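# Wind a cable once round a handheld reel's hub

## Task

With one gripper closed on the reel, pin the cable close to one of its ends beneath a finger of that gripper, then wrap the cable a single full turn around the reel's hub, staying within roughly one cable thickness of the hub over almost the whole turn. Declare completion only when the reel sits steady and well above the table, supported by that one grip alone, while the second arm has an empty gripper, touches neither reel nor cable, and is at most in light contact with the holding arm.

## Robot and tools

Robot: two arms, left_arm and right_arm, each ending in a two-finger parallel gripper. Bases in the scene frame: left_arm at (-0.041, +0.290, 0) m, right_arm at (+0.046, -0.298, 0) m, both turned slightly about z. Joint ranges (rad): waist -2.618 to 3.054, shoulder 0 to 3.142, elbow 0 to 3.142, wrist pitch -1.571 to 1.571, wrist yaw -1.571 to 1.571, wrist roll -2.094 to 2.094. Elbows never reach fully straight.

Frame: one scene frame shared by both arms. Origin on the table top midway between the arms, +z up, +x out over the table, left_arm on the +y side. The names left and right do not match image sides. In the gripper's own axes the fingers point along +z and open and close along y. end_effector_position is the point between the finger pads, about 1 cm short of the fingertips.

The 16-number row: every command that moves an arm is a row of 16 plain numbers, always covering both arms even if one stays still. First 8 are left_arm: x, y, z (metres), qw, qx, qy, qz (unit quaternion, w first), opening. Next 8 are right_arm in the same order. Position and quaternion are absolute targets (a pose) in the scene frame, not offsets. Opening is an absolute setting from -1 (closed) to +1 (fully open, 0.094 m). To keep an arm still, resend its last reported position and quaternion plus its intended opening; to keep a gripper's orientation, resend the same target quaternion every time rather than copying a drifted reading.

Tools:
- execute_actions {actions, pictures}: actions is an empty list (just read the state), or a list with one item. An action item is {rows: list of 1 to 15 rows, steps: up to 15}; each row drives one control step of 1/30 s and the final row repeats to fill the steps (default 15). A wait item is {steps: up to 300} with no rows, counted from the previous result. pictures is a boolean for including camera images. A refused call moves nothing.
- move {target, speed}: target is one 16-number row; each gripper travels a straight line toward its pose, both finishing together, lasting 0.5 to 10 s (cut off at 10 s). speed is the path top speed in m/s, 0.002 to 0.5, default 0.25; rotation is capped at twice that in rad/s. Openings are sent at the start. Paths ignore obstacles and the other arm; grippers lag, stray and may exceed speed, mostly near full reach. Faster contact hits harder, and a target set deeper past a contact presses harder.
- wait {seconds}: 0 to 10 s, nothing new is sent.
- zoom_image {camera, region}: enlarges [x0, y0, x1, y1] pixels (origin top-left, at most 504 by 504) of the latest image from cam_head_left, cam_head_right, cam_high, cam_low, cam_left_wrist or cam_right_wrist. All images are 504x504.
- read_manual {section}: only "licences"; no motion.
- finished_scene {scene}: ends the current scene (give its number) and grades it; irreversible.

Limits on commands: a target more than 0.6 m from the arm's last reported position along any gripper axis is refused. Each step the commanded pose is clipped to within 70 mm and 16 degrees of the measured pose; inverse kinematics favour position over orientation. After an action the arm continues only to its last clipped pose, so large moves need several calls; check the result and send the remainder. Arms usually settle a centimetre or more off target, mostly low, and reported hand position gets less accurate at long reach.

Results: the state line shows each gripper's position and quaternion, left_arm | right_arm. grip_measured gives finger opening on the command scale; the last Joint positions value is opening in metres. Readings may be off about 1 mm per gripper. A Hand target line shows where the controller is driving each gripper. A move adds a move: line with the ending (done, off_target, moving, held, fault) and limits (paced means the pose was clipped; held means a clearance check blocked steps, after which the arm may jump fast), plus each gripper's distance from its pose; an ending naming one arm means the other finished fine. "pose unreachable" and HELD mark steps the clearance check changed or blocked. FAULT lines report arm stops; MOTOR HOT warns from 75 °C; at 90 °C the arm pauses; at 100 °C it goes limp and drops.

Gripping: to hold, command an opening below grip_measured; about 0.03 below grips firmly, smaller margins grip lighter. Pad force tops out near 50 to 62 N, less on thin parts under about 2 mm, with a possible spike at first contact. Holding loads heats motors.

Avoid: objects leaving the table, drops, slips, slams, hard pushes, and arms striking or pressing each other. Loose objects may occasionally get nudged by the scene. Prefer smooth, modest-speed moves.

Each tool is called after "Emit:" as name(argument=value, ...) on one line, values as JSON.

## Session

Emit:
execute_actions(actions=[])

Scene clock: 0.00 s of 6000.00 s.
left_arm: end_effector_position=(+0.2505, +0.4777, +0.3242) grip_measured=+1.000 end_effector_quat_wxyz=(+0.698, -0.231, +0.657, +0.169) | right_arm: end_effector_position=(+0.3707, -0.1261, +0.2612) grip_measured=+1.000 end_effector_quat_wxyz=(+0.485, -0.066, +0.854, +0.175)
Joint positions: left_arm=[ 0.434  0.85   0.608  0.273 -0.012 -0.101  0.094] | right_arm=[ 0.72   1.087  0.947 -0.349  0.095  0.319  0.094]
Joint velocities: left_arm=[-0.002 -0.022  0.012  0.051 -0.051 -0.051  0.   ] | right_arm=[ 0.002 -0.012  0.002  0.037  0.022  0.007  0.   ]
Motor temperatures (°C, as the motors report them): left_arm=[27 29 29 29 28 28] | right_arm=[29 27 27 26 29 28]
Hand target (left_arm): +0.249, +0.477, +0.331; +0.703, -0.229, +0.651, +0.170
Hand target (right_arm): +0.370, -0.127, +0.265; +0.488, -0.066, +0.852, +0.175

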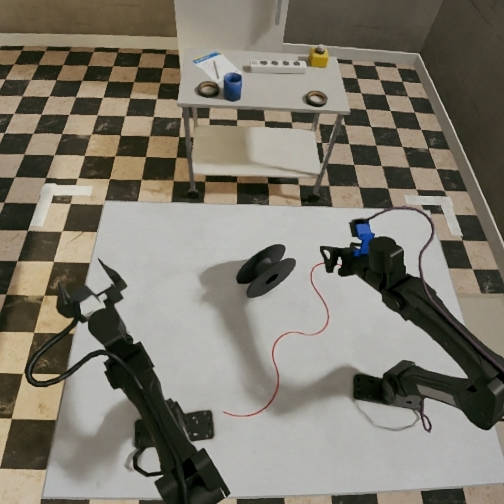

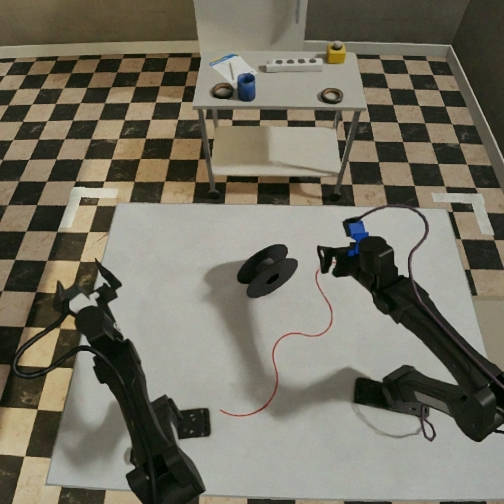

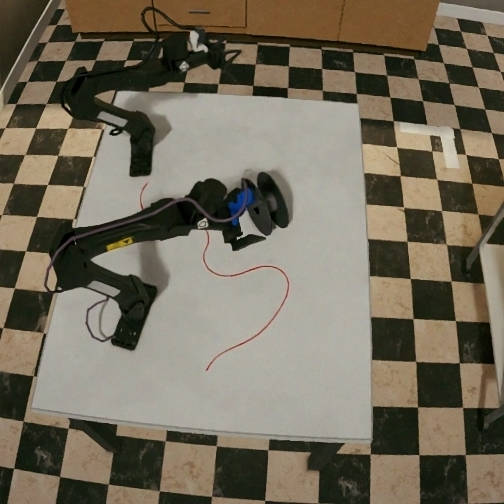

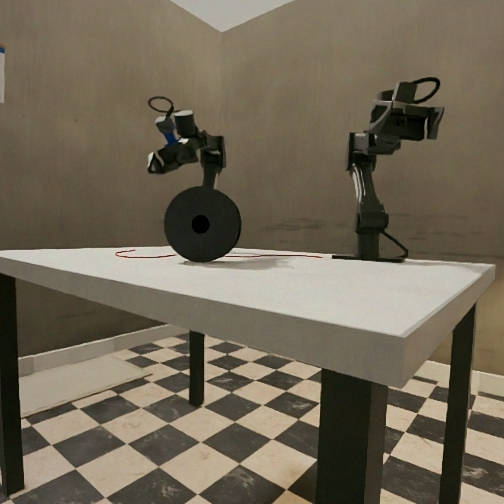

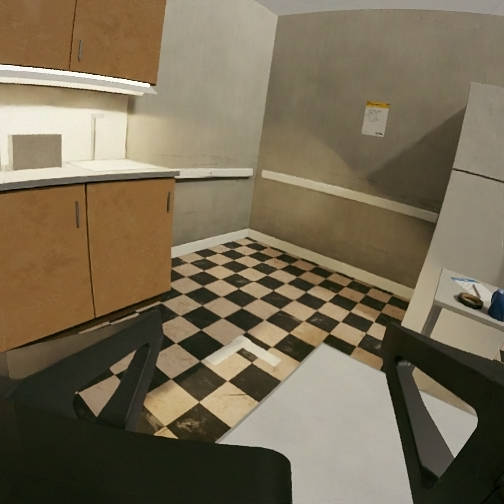

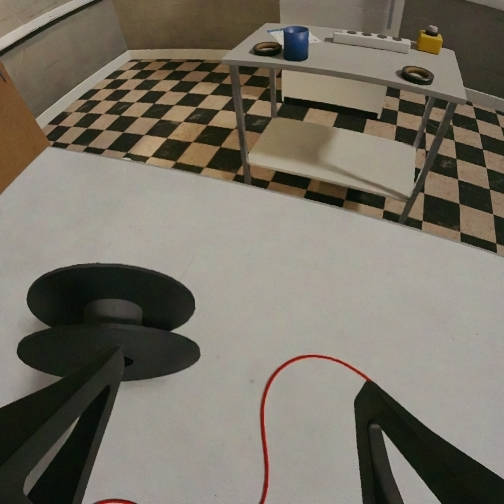

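Emit:
zoom_image(camera="cam_head_left", region=[210, 220, 330, 320])

Emit:
zoom_image(camera="cam_low", region=[150, 170, 260, 280])

Emit:
zoom_image(camera="cam_high", region=[200, 150, 320, 270])

Region (210, 220, 330, 320) of cam_head_left's 504x504 image, scaled by 4.200, with more detail than that image has.

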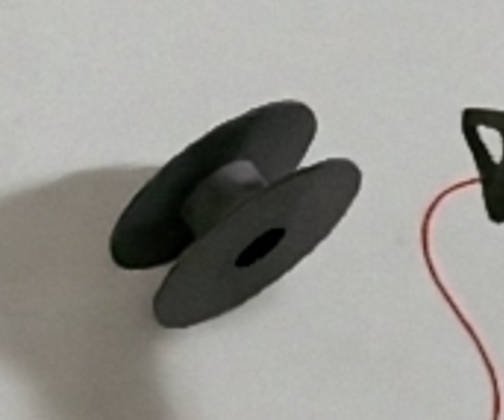

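Region (150, 170, 260, 280) of cam_low's 504x504 image, scaled by 4.582, with more detail than that image has.

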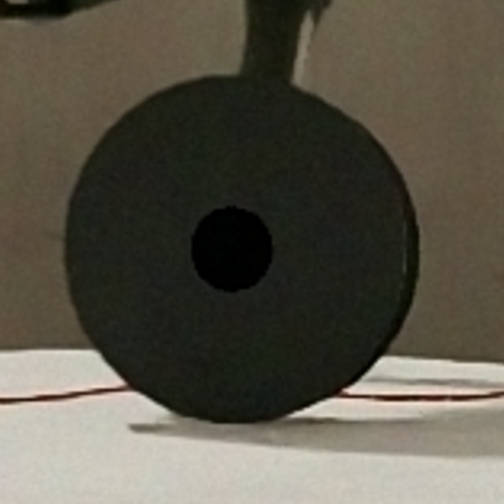

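Region (200, 150, 320, 270) of cam_high's 504x504 image, scaled by 4.200, with more detail than that image has.

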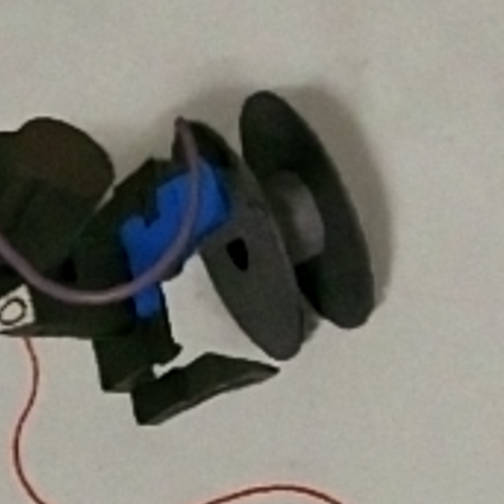

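Emit:
move(target=[0.037,0.09,0.08,0,0.707,0.707,0,0,0.32,-0.375,0.08,0,-0.4,0.917,0,0], speed=0.35)

Scene clock: 41.97 s of 6000.00 s.
left_arm: end_effector_position=(+0.0258, +0.1051, +0.0738) grip_measured=+0.003 end_effector_quat_wxyz=(-0.018, +0.695, +0.719, +0.009) | right_arm: end_effector_position=(+0.3195, -0.3715, +0.0720) grip_measured=+0.003 end_effector_quat_wxyz=(-0.006, -0.405, +0.914, -0.001)
Joint positions: left_arm=[-1.36   1.342  0.888 -1.156  0.001  0.307  0.047] | right_arm=[-0.071  1.647  1.161 -1.092  0.009 -1.094  0.047]
Joint velocities: left_arm=[-0.007 -0.032  0.002  0.007 -0.007 -0.022 -0.001] | right_arm=[ 0.007 -0.002  0.012  0.007  0.037 -0.037  0.   ]
Motor temperatures (°C, as the motors report them): left_arm=[27 29 31 33 28 28] | right_arm=[29 28 29 30 29 28]
Hand target (left_arm): +0.026, +0.092, +0.080; -0.005, +0.701, +0.713, -0.003
Hand target (right_arm): +0.324, -0.376, +0.076; -0.005, -0.405, +0.914, -0.005
Off the commanded pose (left_arm): 0.020 m, 3 deg.
Off the commanded pose (right_arm): 0.009 m, 1 deg.
After step 180, 31.80 s passed at rest.
move: off_target (left_arm)
camera_calibration (this result's frames):
cam_left_wrist: T_world_to_cam=[[-0.997875, -0.0532003, -0.037631, 0.0467122], [-0.0641305, 0.904195, 0.422278, -0.091981], [0.0115604, 0.423794, -0.905685, 0.13863], [0, 0, 0, 1]] pos_world=[0.0391115, 0.0269033, 0.166155]
cam_right_wrist: T_world_to_cam=[[0.853687, -0.520787, -0.000419934, -0.467892], [-0.463286, -0.759797, 0.456152, -0.119884], [-0.237877, -0.389216, -0.889902, 0.098207], [0, 0, 0, 1]] pos_world=[0.367253, -0.296536, 0.141884]

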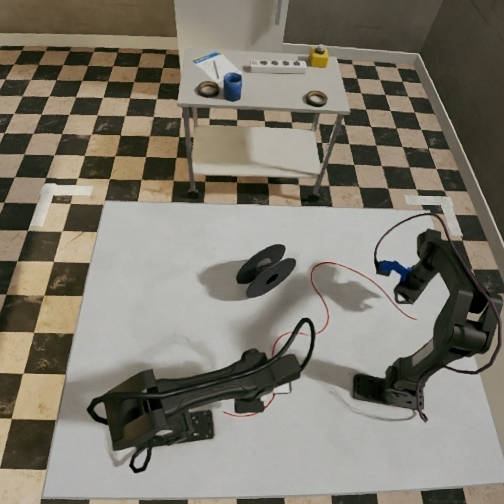

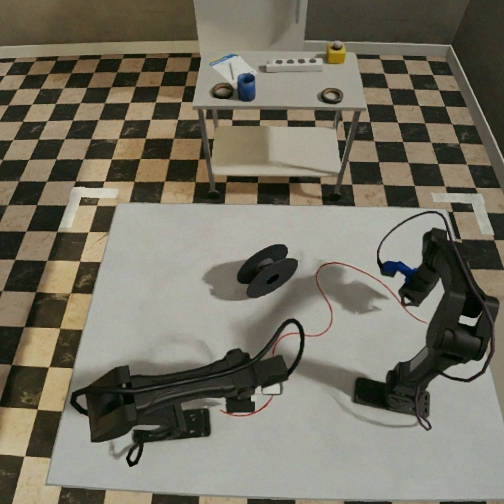

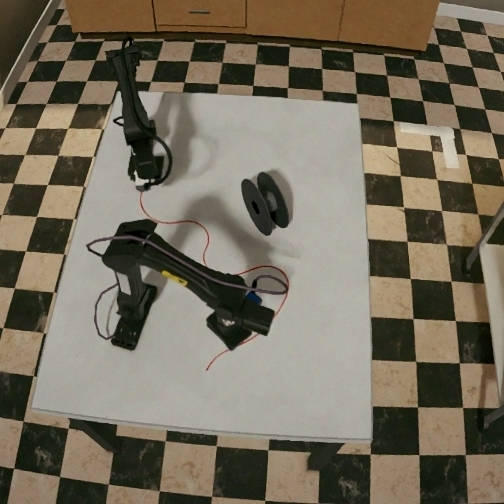

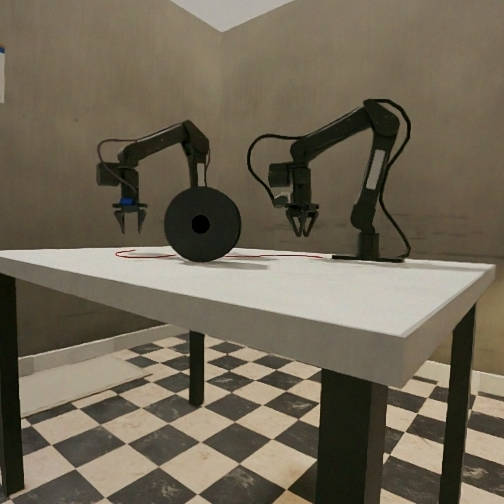

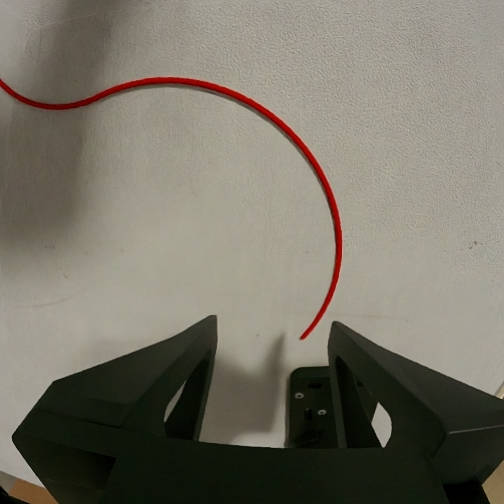

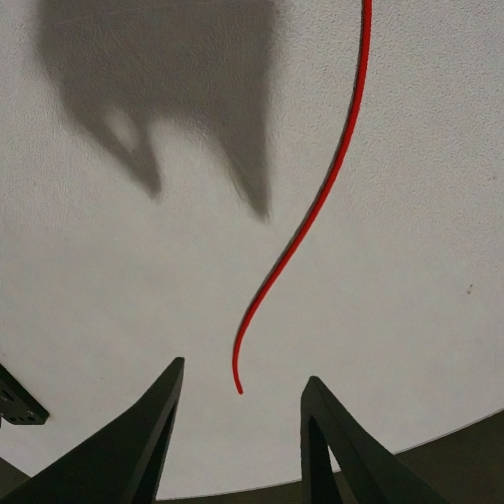

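Emit:
move(target=[0.005,0.095,0.02,0,0.707,0.707,0,0.3,0.315,-0.39,0.02,0,-0.4,0.917,0,0], speed=0.15)

Scene clock: 49.27 s of 6000.00 s.
left_arm: end_effector_position=(+0.0066, +0.0940, +0.0253) grip_measured=+0.297 end_effector_quat_wxyz=(+0.003, +0.706, +0.708, -0.003) | right_arm: end_effector_position=(+0.3187, -0.3909, +0.0247) grip_measured=+0.003 end_effector_quat_wxyz=(+0.001, -0.399, +0.917, -0.008)
Joint positions: left_arm=[-1.467  1.379  0.713 -0.896  0.002  0.23   0.061] | right_arm=[-0.137  1.71   1.032 -0.881  0.01  -1.147  0.047]
Joint velocities: left_arm=[-0.007  0.002  0.007  0.007 -0.081  0.007 -0.   ] | right_arm=[-0.002 -0.027 -0.017 -0.022 -0.081  0.037  0.001]
Motor temperatures (°C, as the motors report them): left_arm=[27 29 31 32 28 28] | right_arm=[29 28 29 29 29 28]
Hand target (left_arm): +0.005, +0.096, +0.020; -0.001, +0.707, +0.707, +0.001
Hand target (right_arm): +0.316, -0.390, +0.020; -0.001, -0.400, +0.917, -0.001
Off the commanded pose (left_arm): 0.006 m, 1 deg.
Off the commanded pose (right_arm): 0.006 m, 1 deg.
After step 180, 0.20 s passed at rest.
move: done
camera_calibration (this result's frames):
cam_left_wrist: T_world_to_cam=[[-0.998445, -0.0256228, -0.0495166, 0.0228815], [-0.0424701, 0.924936, 0.377743, -0.0636949], [0.0361208, 0.379259, -0.924585, 0.104082], [0, 0, 0, 1]] pos_world=[0.0163812, 0.0200258, 0.121426]
cam_right_wrist: T_world_to_cam=[[0.847328, -0.530794, 0.0170914, -0.479598], [-0.479801, -0.751336, 0.453084, -0.104743], [-0.227653, -0.392112, -0.891304, 0.043927], [0, 0, 0, 1]] pos_world=[0.366122, -0.316041, 0.0948069]

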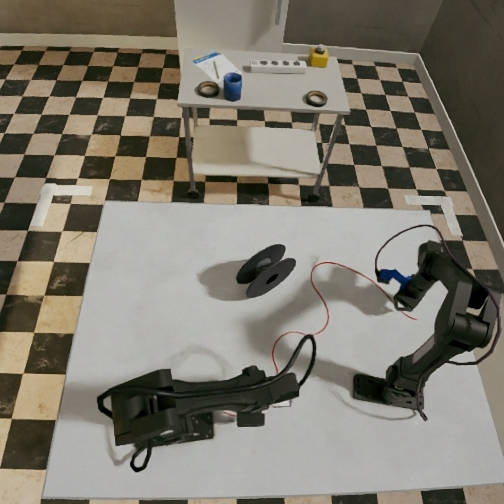

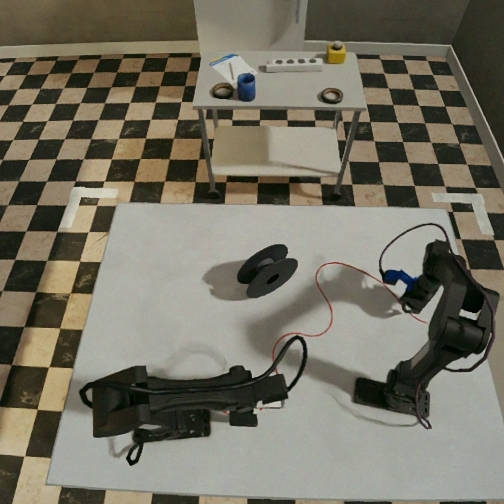

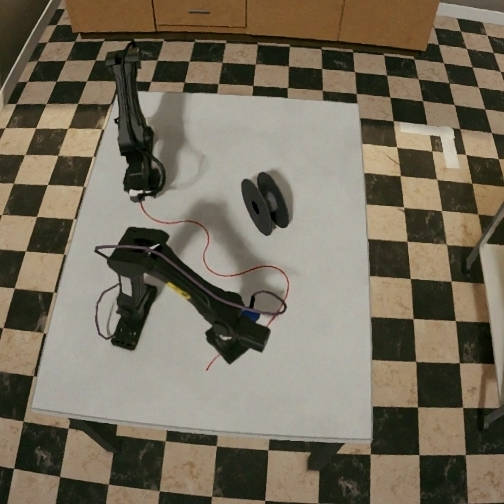

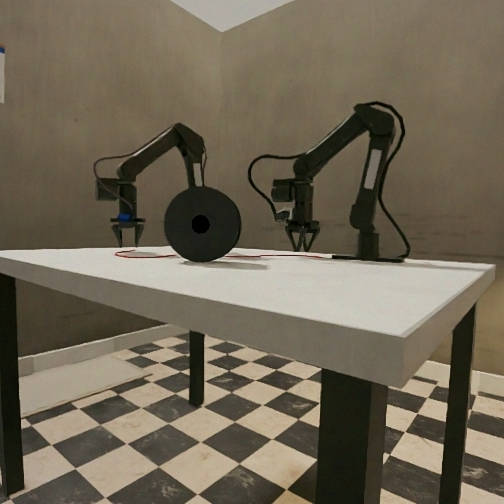

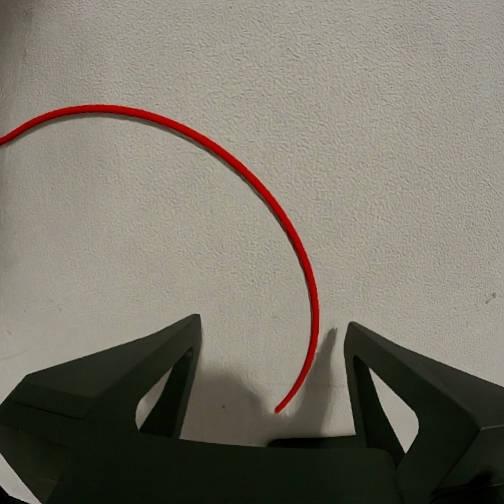

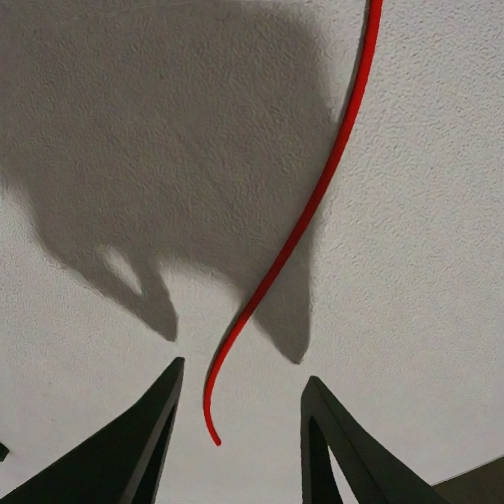

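Emit:
move(target=[-0.005,0.085,0.006,0,0.707,0.707,0,0.3,0.31,-0.385,0.006,0,-0.4,0.917,0,0], speed=0.06)

Emit:
execute_actions(actions=[{"rows":[[-0.005,0.085,0.006,0,0.707,0.707,0,-1,0.31,-0.385,0.006,0,-0.4,0.917,0,-1]]}], pictures=false)

Emit:
move(target=[0.06,0.09,0.1,0,0.707,0.707,0,-1,0.31,-0.3,0.1,0,-0.4,0.917,0,-1])

Scene clock: 57.70 s of 6000.00 s.
left_arm: end_effector_position=(-0.0026, +0.0800, +0.0135) grip_measured=+0.297 end_effector_quat_wxyz=(+0.007, +0.706, +0.708, -0.006) | right_arm: end_effector_position=(+0.3148, -0.3896, +0.0150) grip_measured=+0.002 end_effector_quat_wxyz=(+0.002, -0.399, +0.917, -0.008)
Joint positions: left_arm=[-1.524  1.443  0.713 -0.823  0.002  0.174  0.061] | right_arm=[-0.137  1.71   0.989 -0.836  0.01  -1.148  0.047]
Joint velocities: left_arm=[-0.007  0.002 -0.007 -0.051 -0.022 -0.051 -0.   ] | right_arm=[ 0.007 -0.017 -0.012  0.037 -0.125  0.066  0.   ]
Motor temperatures (°C, as the motors report them): left_arm=[27 29 30 31 28 28] | right_arm=[29 28 29 28 29 28]
Hand target (left_arm): -0.005, +0.085, +0.006; -0.000, +0.707, +0.707, +0.000
Hand target (right_arm): +0.310, -0.385, +0.006; -0.000, -0.400, +0.917, +0.000
Off the commanded pose (left_arm): 0.009 m, 1 deg.
Off the commanded pose (right_arm): 0.011 m, 1 deg.
After step 180, 1.57 s passed at rest.
move: off_target (right_arm)
camera_calibration (this result's frames):
cam_left_wrist: T_world_to_cam=[[-0.998411, -0.0253052, -0.0503516, 0.0127363], [-0.0421565, 0.928329, 0.369362, -0.0468134], [0.0373961, 0.370898, -0.92792, 0.0995676], [0, 0, 0, 1]] pos_world=[0.00701912, 0.00685114, 0.110323]
cam_right_wrist: T_world_to_cam=[[0.847484, -0.530455, 0.019686, -0.475388], [-0.480658, -0.751131, 0.452516, -0.100894], [-0.225253, -0.392963, -0.891539, 0.0338704], [0, 0, 0, 1]] pos_world=[0.362017, -0.314647, 0.0852114]

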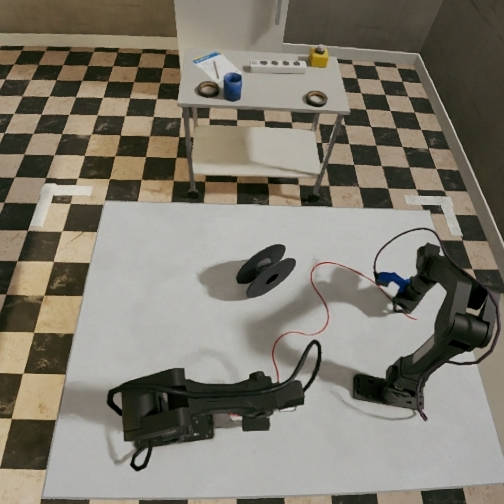

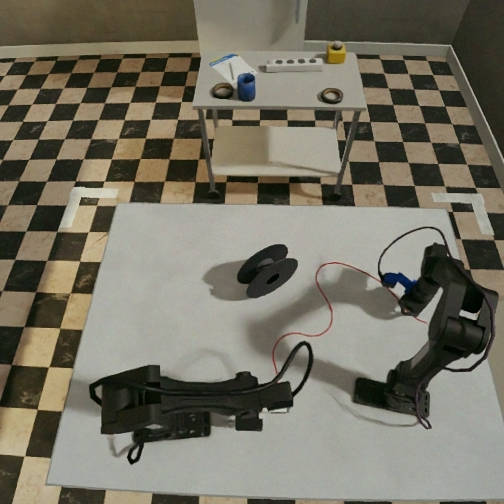

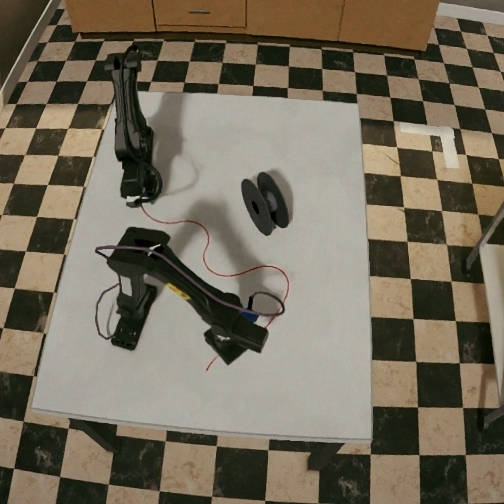

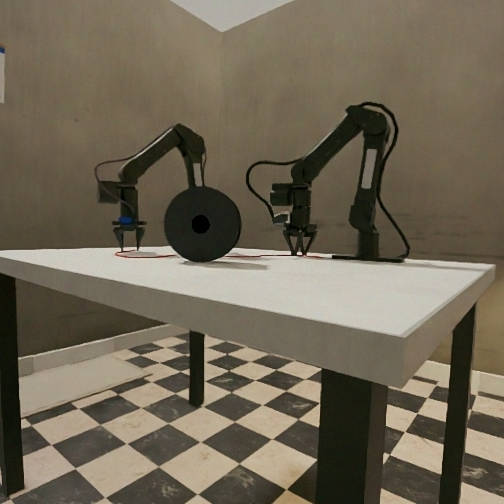

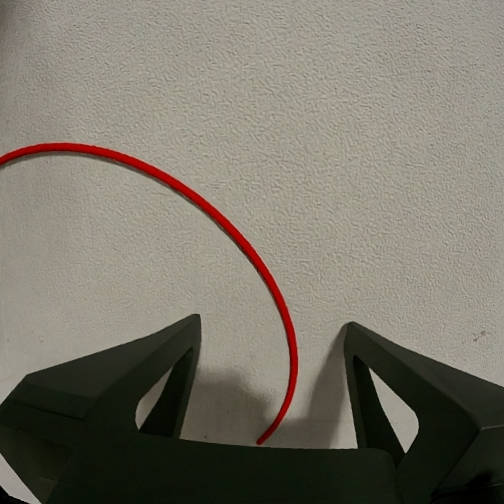

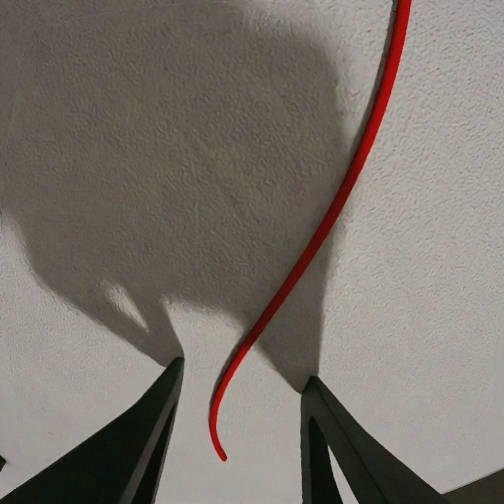

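Scene clock: 58.20 s of 6000.00 s.
left_arm: end_effector_position=(-0.0026, +0.0797, +0.0135) grip_measured=-0.980 end_effector_quat_wxyz=(+0.007, +0.706, +0.708, -0.007) | right_arm: end_effector_position=(+0.3186, -0.3909, +0.0148) grip_measured=-0.975 end_effector_quat_wxyz=(+0.008, -0.399, +0.917, -0.014)
Joint positions: left_arm=[-1.524  1.443  0.713 -0.822  0.002  0.173  0.001] | right_arm=[-0.137  1.71   0.987 -0.817  0.01  -1.148  0.001]
Joint velocities: left_arm=[-0.022 -0.007 -0.027 -0.007  0.007 -0.022  0.   ] | right_arm=[-0.002 -0.002 -0.032  0.022  0.007 -0.022 -0.001]
Motor temperatures (°C, as the motors report them): left_arm=[27 29 30 31 28 28] | right_arm=[29 28 29 28 29 28]
Hand target (left_arm): -0.005, +0.085, +0.006; -0.000, +0.707, +0.707, +0.000
Hand target (right_arm): +0.310, -0.385, +0.006; +0.000, -0.400, +0.917, +0.000
Off the commanded pose (left_arm): 0.009 m, 1 deg.
Off the commanded pose (right_arm): 0.014 m, 2 deg.
Steps of this call (steps 1 to 15: all 15 steps of this action). Readings (end_effector_position):
1: left_arm (-0.0026, +0.0799, +0.0135) | right_arm (+0.3155, -0.3898, +0.0150)
2: left_arm (-0.0026, +0.0798, +0.0135) | right_arm (+0.3169, -0.3903, +0.0150)
4: left_arm (-0.0026, +0.0797, +0.0135) | right_arm (+0.3182, -0.3907, +0.0147)
8: left_arm (-0.0026, +0.0797, +0.0135) | right_arm (+0.3186, -0.3909, +0.0148)
15: the state above

Scene clock: 59.63 s of 6000.00 s.
left_arm: end_effector_position=(+0.0570, +0.0923, +0.0902) grip_measured=-0.982 end_effector_quat_wxyz=(-0.011, +0.708, +0.706, +0.004) | right_arm: end_effector_position=(+0.3060, -0.3019, +0.0921) grip_measured=-0.975 end_effector_quat_wxyz=(-0.007, -0.402, +0.915, +0.000)
Joint positions: left_arm=[-1.247  1.409  1.007 -1.192 -0.     0.456  0.001] | right_arm=[ 0.174  1.55   1.142 -1.177  0.005 -0.843  0.001]
Joint velocities: left_arm=[-0.002 -0.007 -0.022 -0.022 -0.051  0.022 -0.001] | right_arm=[ 0.007 -0.012 -0.012 -0.037 -0.022 -0.037  0.001]
Motor temperatures (°C, as the motors report them): left_arm=[27 29 31 31 28 28] | right_arm=[29 28 29 28 29 28]
Hand target (left_arm): +0.061, +0.089, +0.100; +0.002, +0.707, +0.707, -0.001
Hand target (right_arm): +0.309, -0.299, +0.099; +0.003, -0.400, +0.916, +0.003
Off the commanded pose (left_arm): 0.011 m, 1 deg.
Off the commanded pose (right_arm): 0.009 m, 1 deg.
move: off_target (left_arm)
camera_calibration (this result's frames):
cam_left_wrist: T_world_to_cam=[[-0.999002, -0.0188738, -0.040471, 0.0749289], [-0.0337067, 0.913178, 0.406165, -0.0864038], [0.0292914, 0.407124, -0.912903, 0.159735], [0, 0, 0, 1]] pos_world=[0.0672629, 0.0152843, 0.183949]
cam_right_wrist: T_world_to_cam=[[0.85087, -0.525351, -0.00516084, -0.420252], [-0.465332, -0.75815, 0.456809, -0.0813499], [-0.243897, -0.386283, -0.88955, 0.142587], [0, 0, 0, 1]] pos_world=[0.354502, -0.227376, 0.161831]

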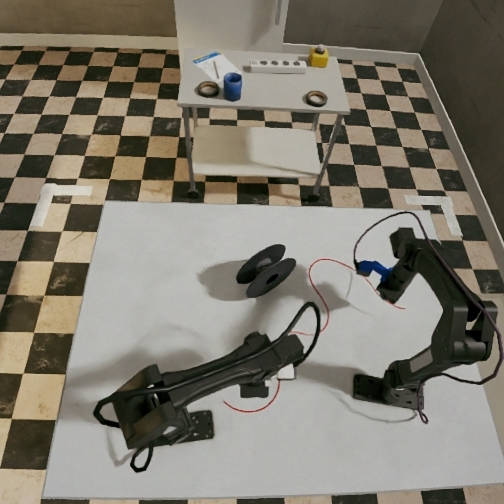

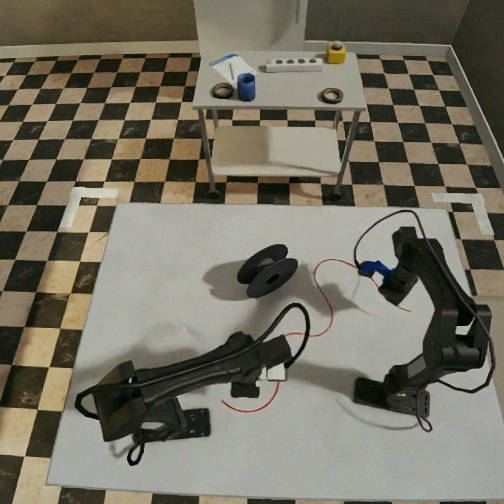

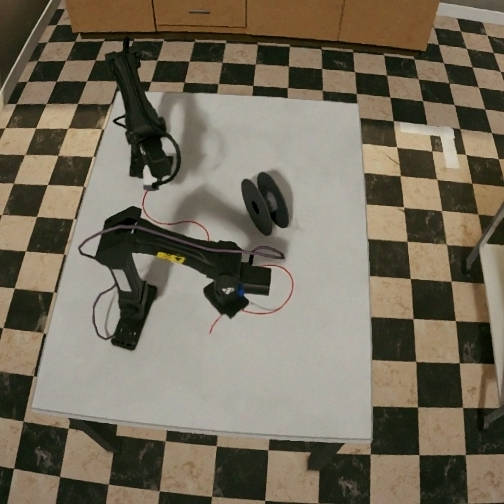

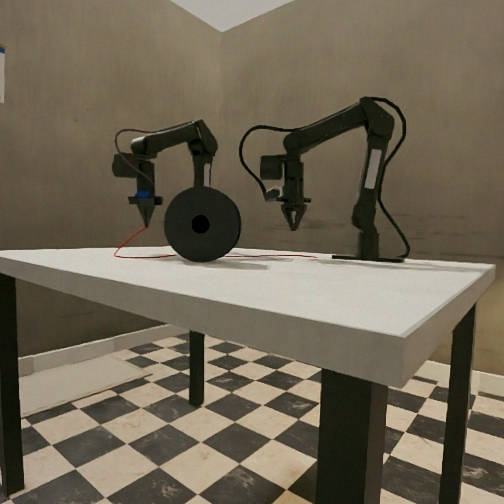

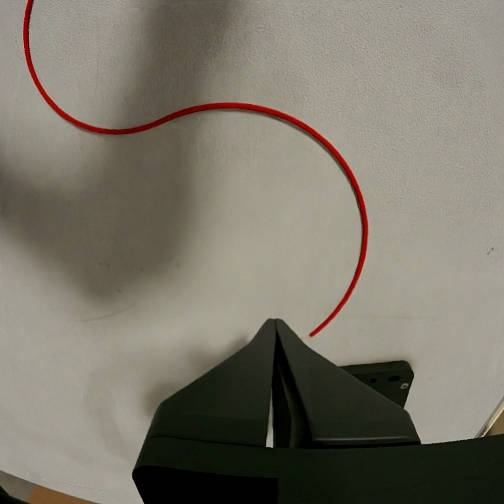

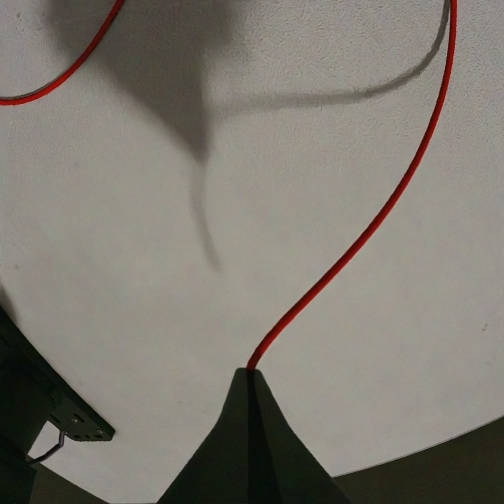

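Emit:
move(target=[0.005,0.085,0.04,0,0.707,0.707,0,0.2,0.27,-0.16,0.06,0,-0.4,0.917,0,-1])

Emit:
move(target=[0.0,0.09,-0.002,0,0.707,0.707,0,0.2,0.27,-0.16,0.015,0,-0.4,0.917,0,-1], speed=0.08)

Emit:
execute_actions(actions=[{"rows":[[0.0,0.09,-0.002,0,0.707,0.707,0,-1,0.27,-0.16,0.015,0,-0.4,0.917,0,0]]}], pictures=false)

Emit:
move(target=[0.1,0.12,0.12,0,0.5,0.866,0,-1,0.27,-0.22,0.15,0,-0.4,0.917,0,0])

Scene clock: 66.77 s of 6000.00 s.
left_arm: end_effector_position=(+0.0063, +0.0863, +0.0411) grip_measured=+0.197 end_effector_quat_wxyz=(-0.007, +0.706, +0.708, +0.004) | right_arm: end_effector_position=(+0.2715, -0.1583, +0.0650) grip_measured=-0.975 end_effector_quat_wxyz=(+0.006, -0.403, +0.915, +0.006)
Joint positions: left_arm=[-1.478  1.409  0.805 -0.983  0.001  0.22   0.056] | right_arm=[ 0.733  1.568  1.05  -1.039 -0.011 -0.285  0.001]
Joint velocities: left_arm=[-0.002 -0.002 -0.012 -0.007  0.081 -0.022 -0.001] | right_arm=[ 0.012 -0.007  0.007 -0.037 -0.022 -0.022 -0.   ]
Motor temperatures (°C, as the motors report them): left_arm=[27 30 31 31 28 28] | right_arm=[29 28 29 28 29 28]
Hand target (left_arm): +0.004, +0.086, +0.040; -0.001, +0.707, +0.707, +0.001
Hand target (right_arm): +0.270, -0.158, +0.060; +0.002, -0.400, +0.917, +0.007
Off the commanded pose (left_arm): 0.002 m, 1 deg.
Off the commanded pose (right_arm): 0.006 m, 1 deg.
move: done
camera_calibration (this result's frames):
cam_left_wrist: T_world_to_cam=[[-0.998691, -0.0240523, -0.0451368, 0.022841], [-0.0401664, 0.915179, 0.401041, -0.062649], [0.0316623, 0.402329, -0.914948, 0.119296], [0, 0, 0, 1]] pos_world=[0.0165175, 0.00988823, 0.135305]
cam_right_wrist: T_world_to_cam=[[0.85189, -0.52372, 0.0000441706, -0.315895], [-0.472551, -0.768621, 0.43118, 0.0258497], [-0.225784, -0.367339, -0.902266, 0.164517], [0, 0, 0, 1]] pos_world=[0.318468, -0.0851382, 0.137306]

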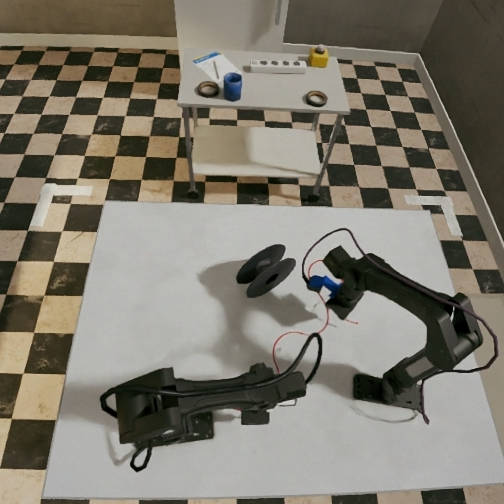

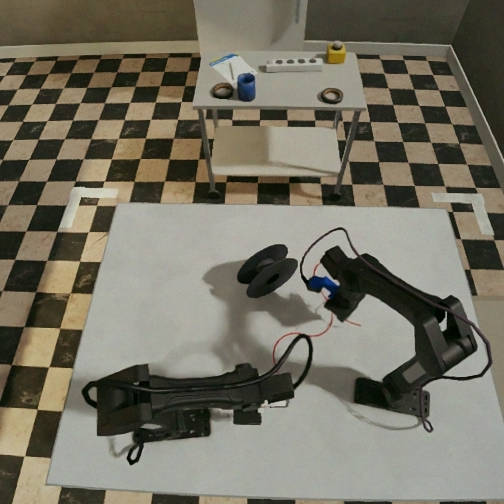

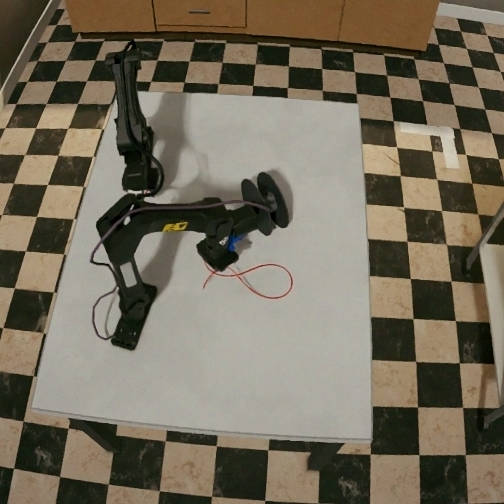

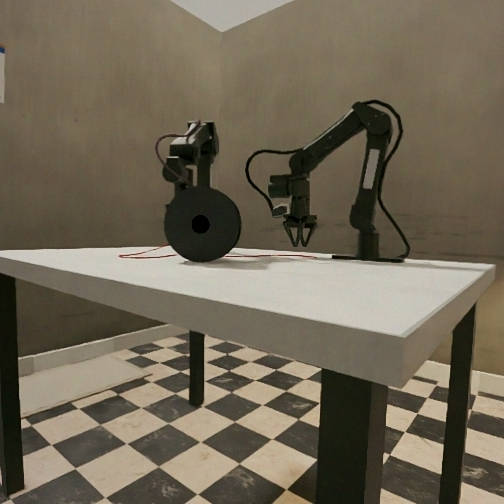

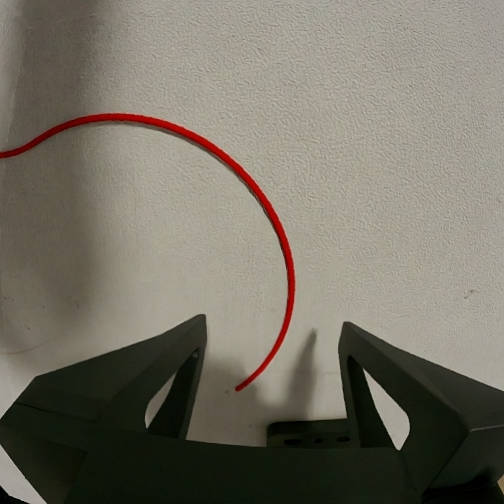

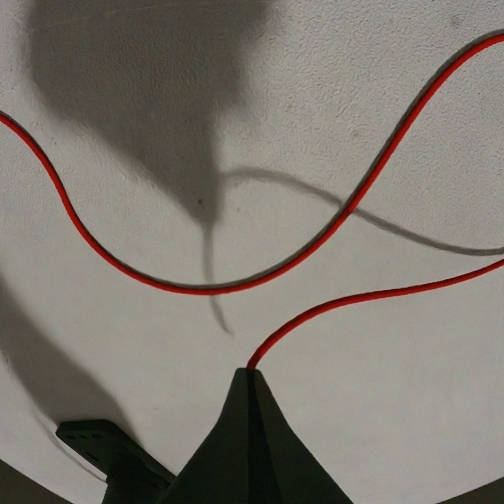

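Scene clock: 67.93 s of 6000.00 s.
left_arm: end_effector_position=(+0.0021, +0.0929, +0.0104) grip_measured=+0.197 end_effector_quat_wxyz=(-0.006, +0.706, +0.708, +0.003) | right_arm: end_effector_position=(+0.2726, -0.1583, +0.0205) grip_measured=-0.975 end_effector_quat_wxyz=(+0.004, -0.401, +0.916, +0.004)
Joint positions: left_arm=[-1.491  1.433  0.691 -0.841  0.001  0.208  0.056] | right_arm=[ 0.733  1.641  0.936 -0.857 -0.008 -0.281  0.001]
Joint velocities: left_arm=[ 0.002 -0.012  0.002 -0.037 -0.007  0.081 -0.001] | right_arm=[ 0.012 -0.002 -0.002 -0.007  0.037 -0.007 -0.   ]
Motor temperatures (°C, as the motors report them): left_arm=[27 30 31 31 28 28] | right_arm=[29 28 29 28 29 28]
Hand target (left_arm): -0.000, +0.091, -0.001; -0.001, +0.707, +0.707, +0.000
Hand target (right_arm): +0.271, -0.160, +0.015; -0.000, -0.400, +0.917, +0.000
Off the commanded pose (left_arm): 0.013 m, 1 deg.
Off the commanded pose (right_arm): 0.006 m, 1 deg.
move: off_target (left_arm)
camera_calibration (this result's frames):
cam_left_wrist: T_world_to_cam=[[-0.998664, -0.0234565, -0.0460337, 0.0173948], [-0.03986, 0.916676, 0.397639, -0.0566771], [0.0328708, 0.398943, -0.916386, 0.0890361], [0, 0, 0, 1]] pos_world=[0.0121858, 0.0168422, 0.104929]
cam_right_wrist: T_world_to_cam=[[0.849465, -0.527644, 0.00077768, -0.316826], [-0.474992, -0.764055, 0.43658, 0.0468048], [-0.229765, -0.371229, -0.899665, 0.124976], [0, 0, 0, 1]] pos_world=[0.32008, -0.0850155, 0.0922484]

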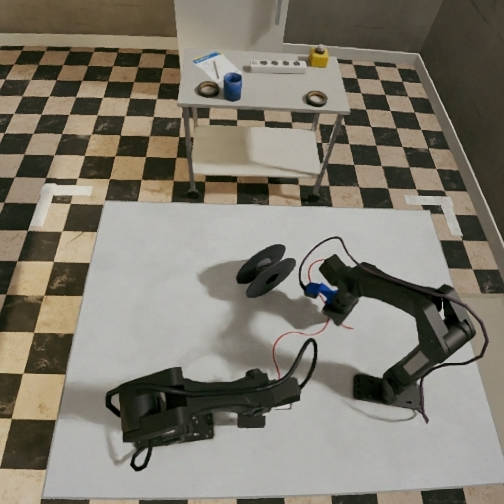

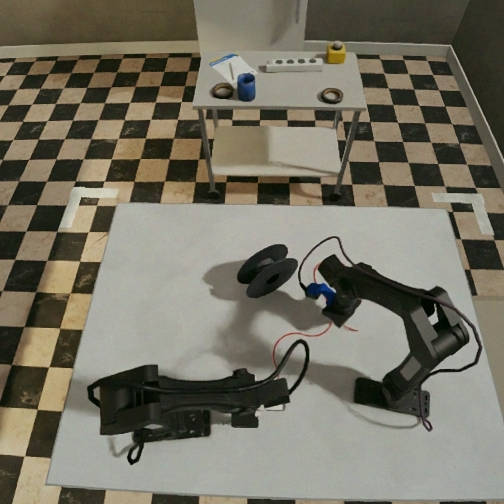

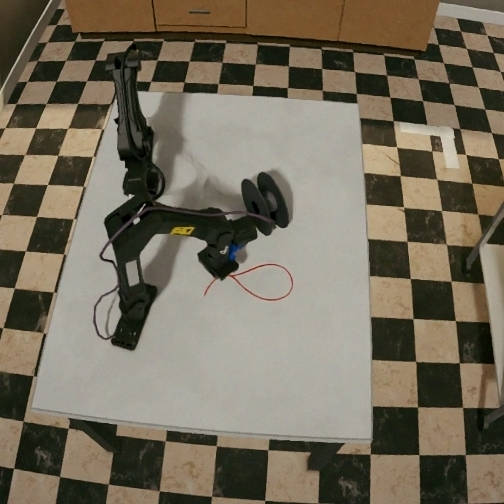

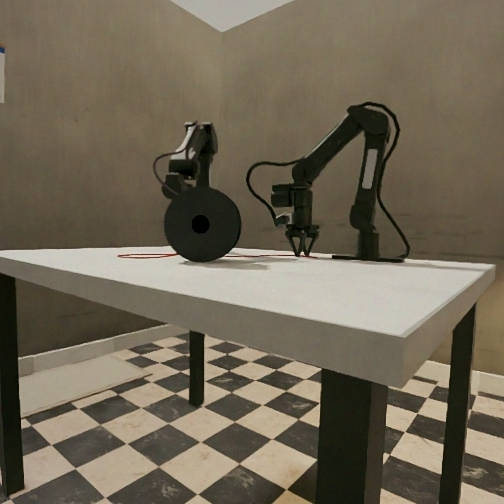

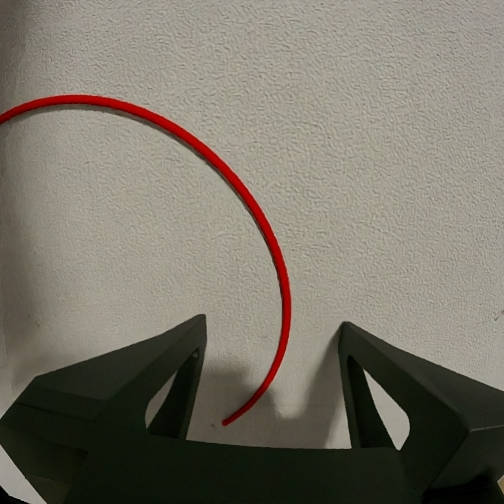

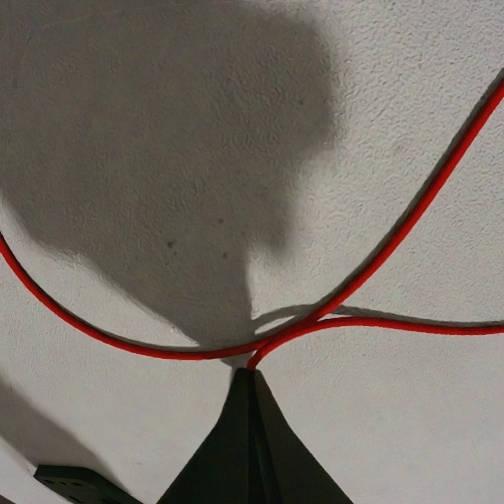

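Scene clock: 68.43 s of 6000.00 s.
left_arm: end_effector_position=(+0.0006, +0.0864, +0.0104) grip_measured=-0.957 end_effector_quat_wxyz=(+0.002, +0.706, +0.708, -0.008) | right_arm: end_effector_position=(+0.2732, -0.1580, +0.0205) grip_measured=-0.003 end_effector_quat_wxyz=(+0.005, -0.401, +0.916, +0.005)
Joint positions: left_arm=[-1.497  1.433  0.691 -0.817  0.01   0.202  0.002] | right_arm=[ 0.733  1.641  0.936 -0.855 -0.008 -0.28   0.047]
Joint velocities: left_arm=[ 0.012  0.017 -0.017 -0.007 -0.037 -0.007 -0.001] | right_arm=[ 0.002 -0.007 -0.002 -0.022 -0.037  0.007  0.   ]
Motor temperatures (°C, as the motors report them): left_arm=[27 30 31 31 28 28] | right_arm=[29 28 29 28 29 28]
Hand target (left_arm): -0.000, +0.091, -0.001; -0.000, +0.707, +0.707, +0.000
Hand target (right_arm): +0.270, -0.160, +0.015; -0.000, -0.400, +0.917, +0.000
Off the commanded pose (left_arm): 0.013 m, 1 deg.
Off the commanded pose (right_arm): 0.007 m, 1 deg.
Steps of this call (steps 1 to 15: all 15 steps of this action). Readings (end_effector_position):
1: left_arm (+0.0011, +0.0924, +0.0104) | right_arm (+0.2727, -0.1583, +0.0205)
2: left_arm (+0.0006, +0.0909, +0.0104) | right_arm (+0.2728, -0.1582, +0.0205)
4: left_arm (+0.0004, +0.0876, +0.0104) | right_arm (+0.2729, -0.1581, +0.0205)
8: left_arm (+0.0006, +0.0864, +0.0104) | right_arm (+0.2731, -0.1580, +0.0205)
15: the state above

Scene clock: 70.37 s of 6000.00 s.
left_arm: end_effector_position=(+0.0971, +0.1197, +0.1136) grip_measured=-0.957 end_effector_quat_wxyz=(-0.003, +0.506, +0.862, -0.002) | right_arm: end_effector_position=(+0.2649, -0.2197, +0.1406) grip_measured=-0.003 end_effector_quat_wxyz=(-0.014, -0.400, +0.917, +0.001)
Joint positions: left_arm=[-1.021  1.375  1.073 -1.274  0.005  0.171  0.002] | right_arm=[ 0.529  1.446  1.239 -1.391  0.001 -0.482  0.047]
Joint velocities: left_arm=[ 0.012 -0.017 -0.007  0.007 -0.022 -0.007 -0.001] | right_arm=[ 0.007  0.002  0.007 -0.066 -0.022  0.007  0.   ]
Motor temperatures (°C, as the motors report them): left_arm=[27 30 31 31 28 28] | right_arm=[29 29 29 28 29 28]
Hand target (left_arm): +0.102, +0.118, +0.120; +0.002, +0.500, +0.866, -0.002
Hand target (right_arm): +0.268, -0.222, +0.149; -0.001, -0.400, +0.917, -0.003
Off the commanded pose (left_arm): 0.007 m, 1 deg.
Off the commanded pose (right_arm): 0.011 m, 2 deg.
move: off_target (right_arm)
camera_calibration (this result's frames):
cam_left_wrist: T_world_to_cam=[[-0.861749, -0.505442, -0.043782, 0.16177], [-0.480406, 0.785221, 0.39069, -0.0591454], [-0.163093, 0.35771, -0.919481, 0.194104], [0, 0, 0, 1]] pos_world=[0.142648, 0.0587748, 0.208665]
cam_right_wrist: T_world_to_cam=[[0.847732, -0.530273, -0.0126693, -0.341028], [-0.46422, -0.753268, 0.465926, -0.0608537], [-0.256612, -0.389099, -0.884733, 0.209587], [0, 0, 0, 1]] pos_world=[0.314634, -0.145127, 0.209461]

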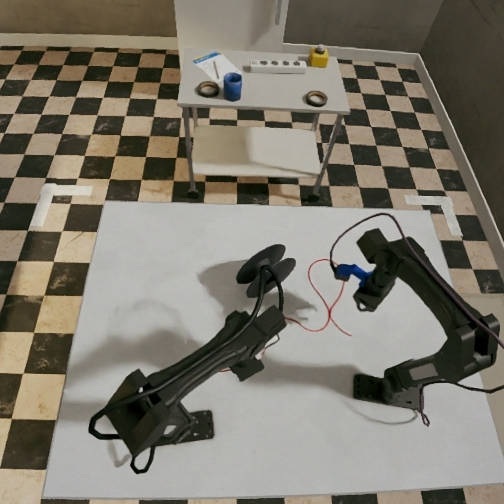

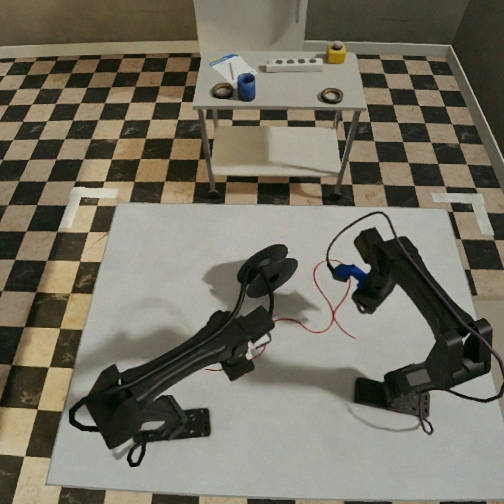

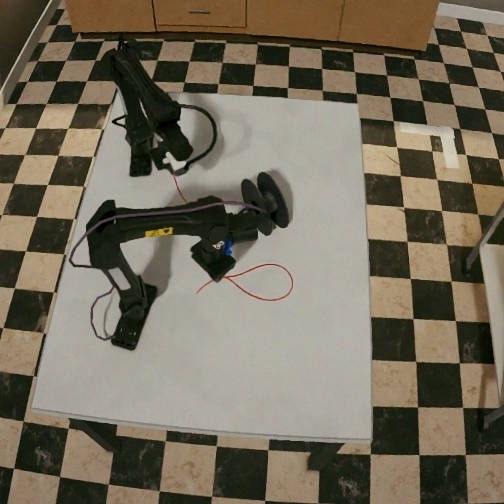

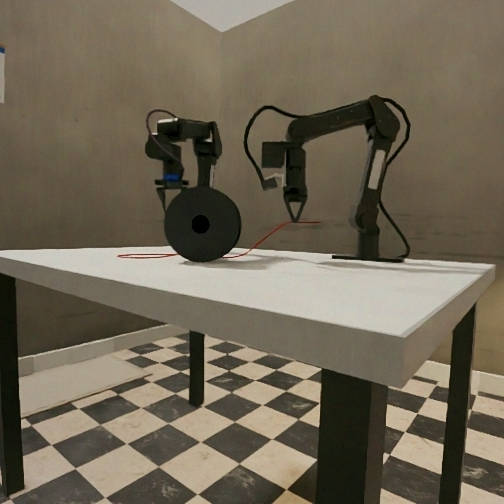

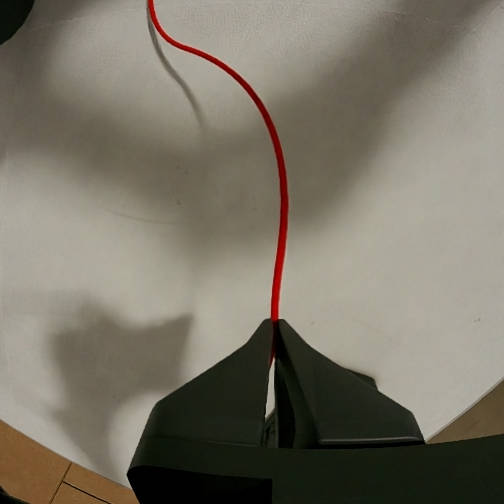

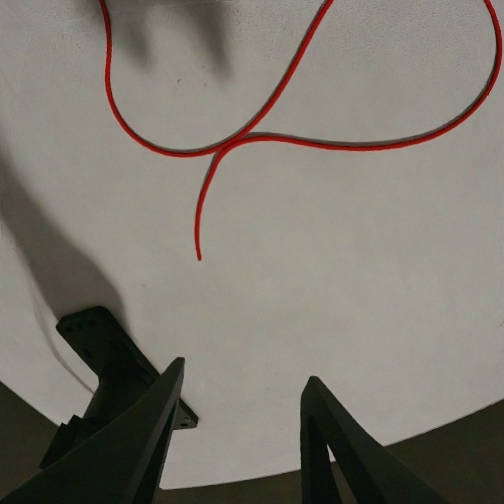

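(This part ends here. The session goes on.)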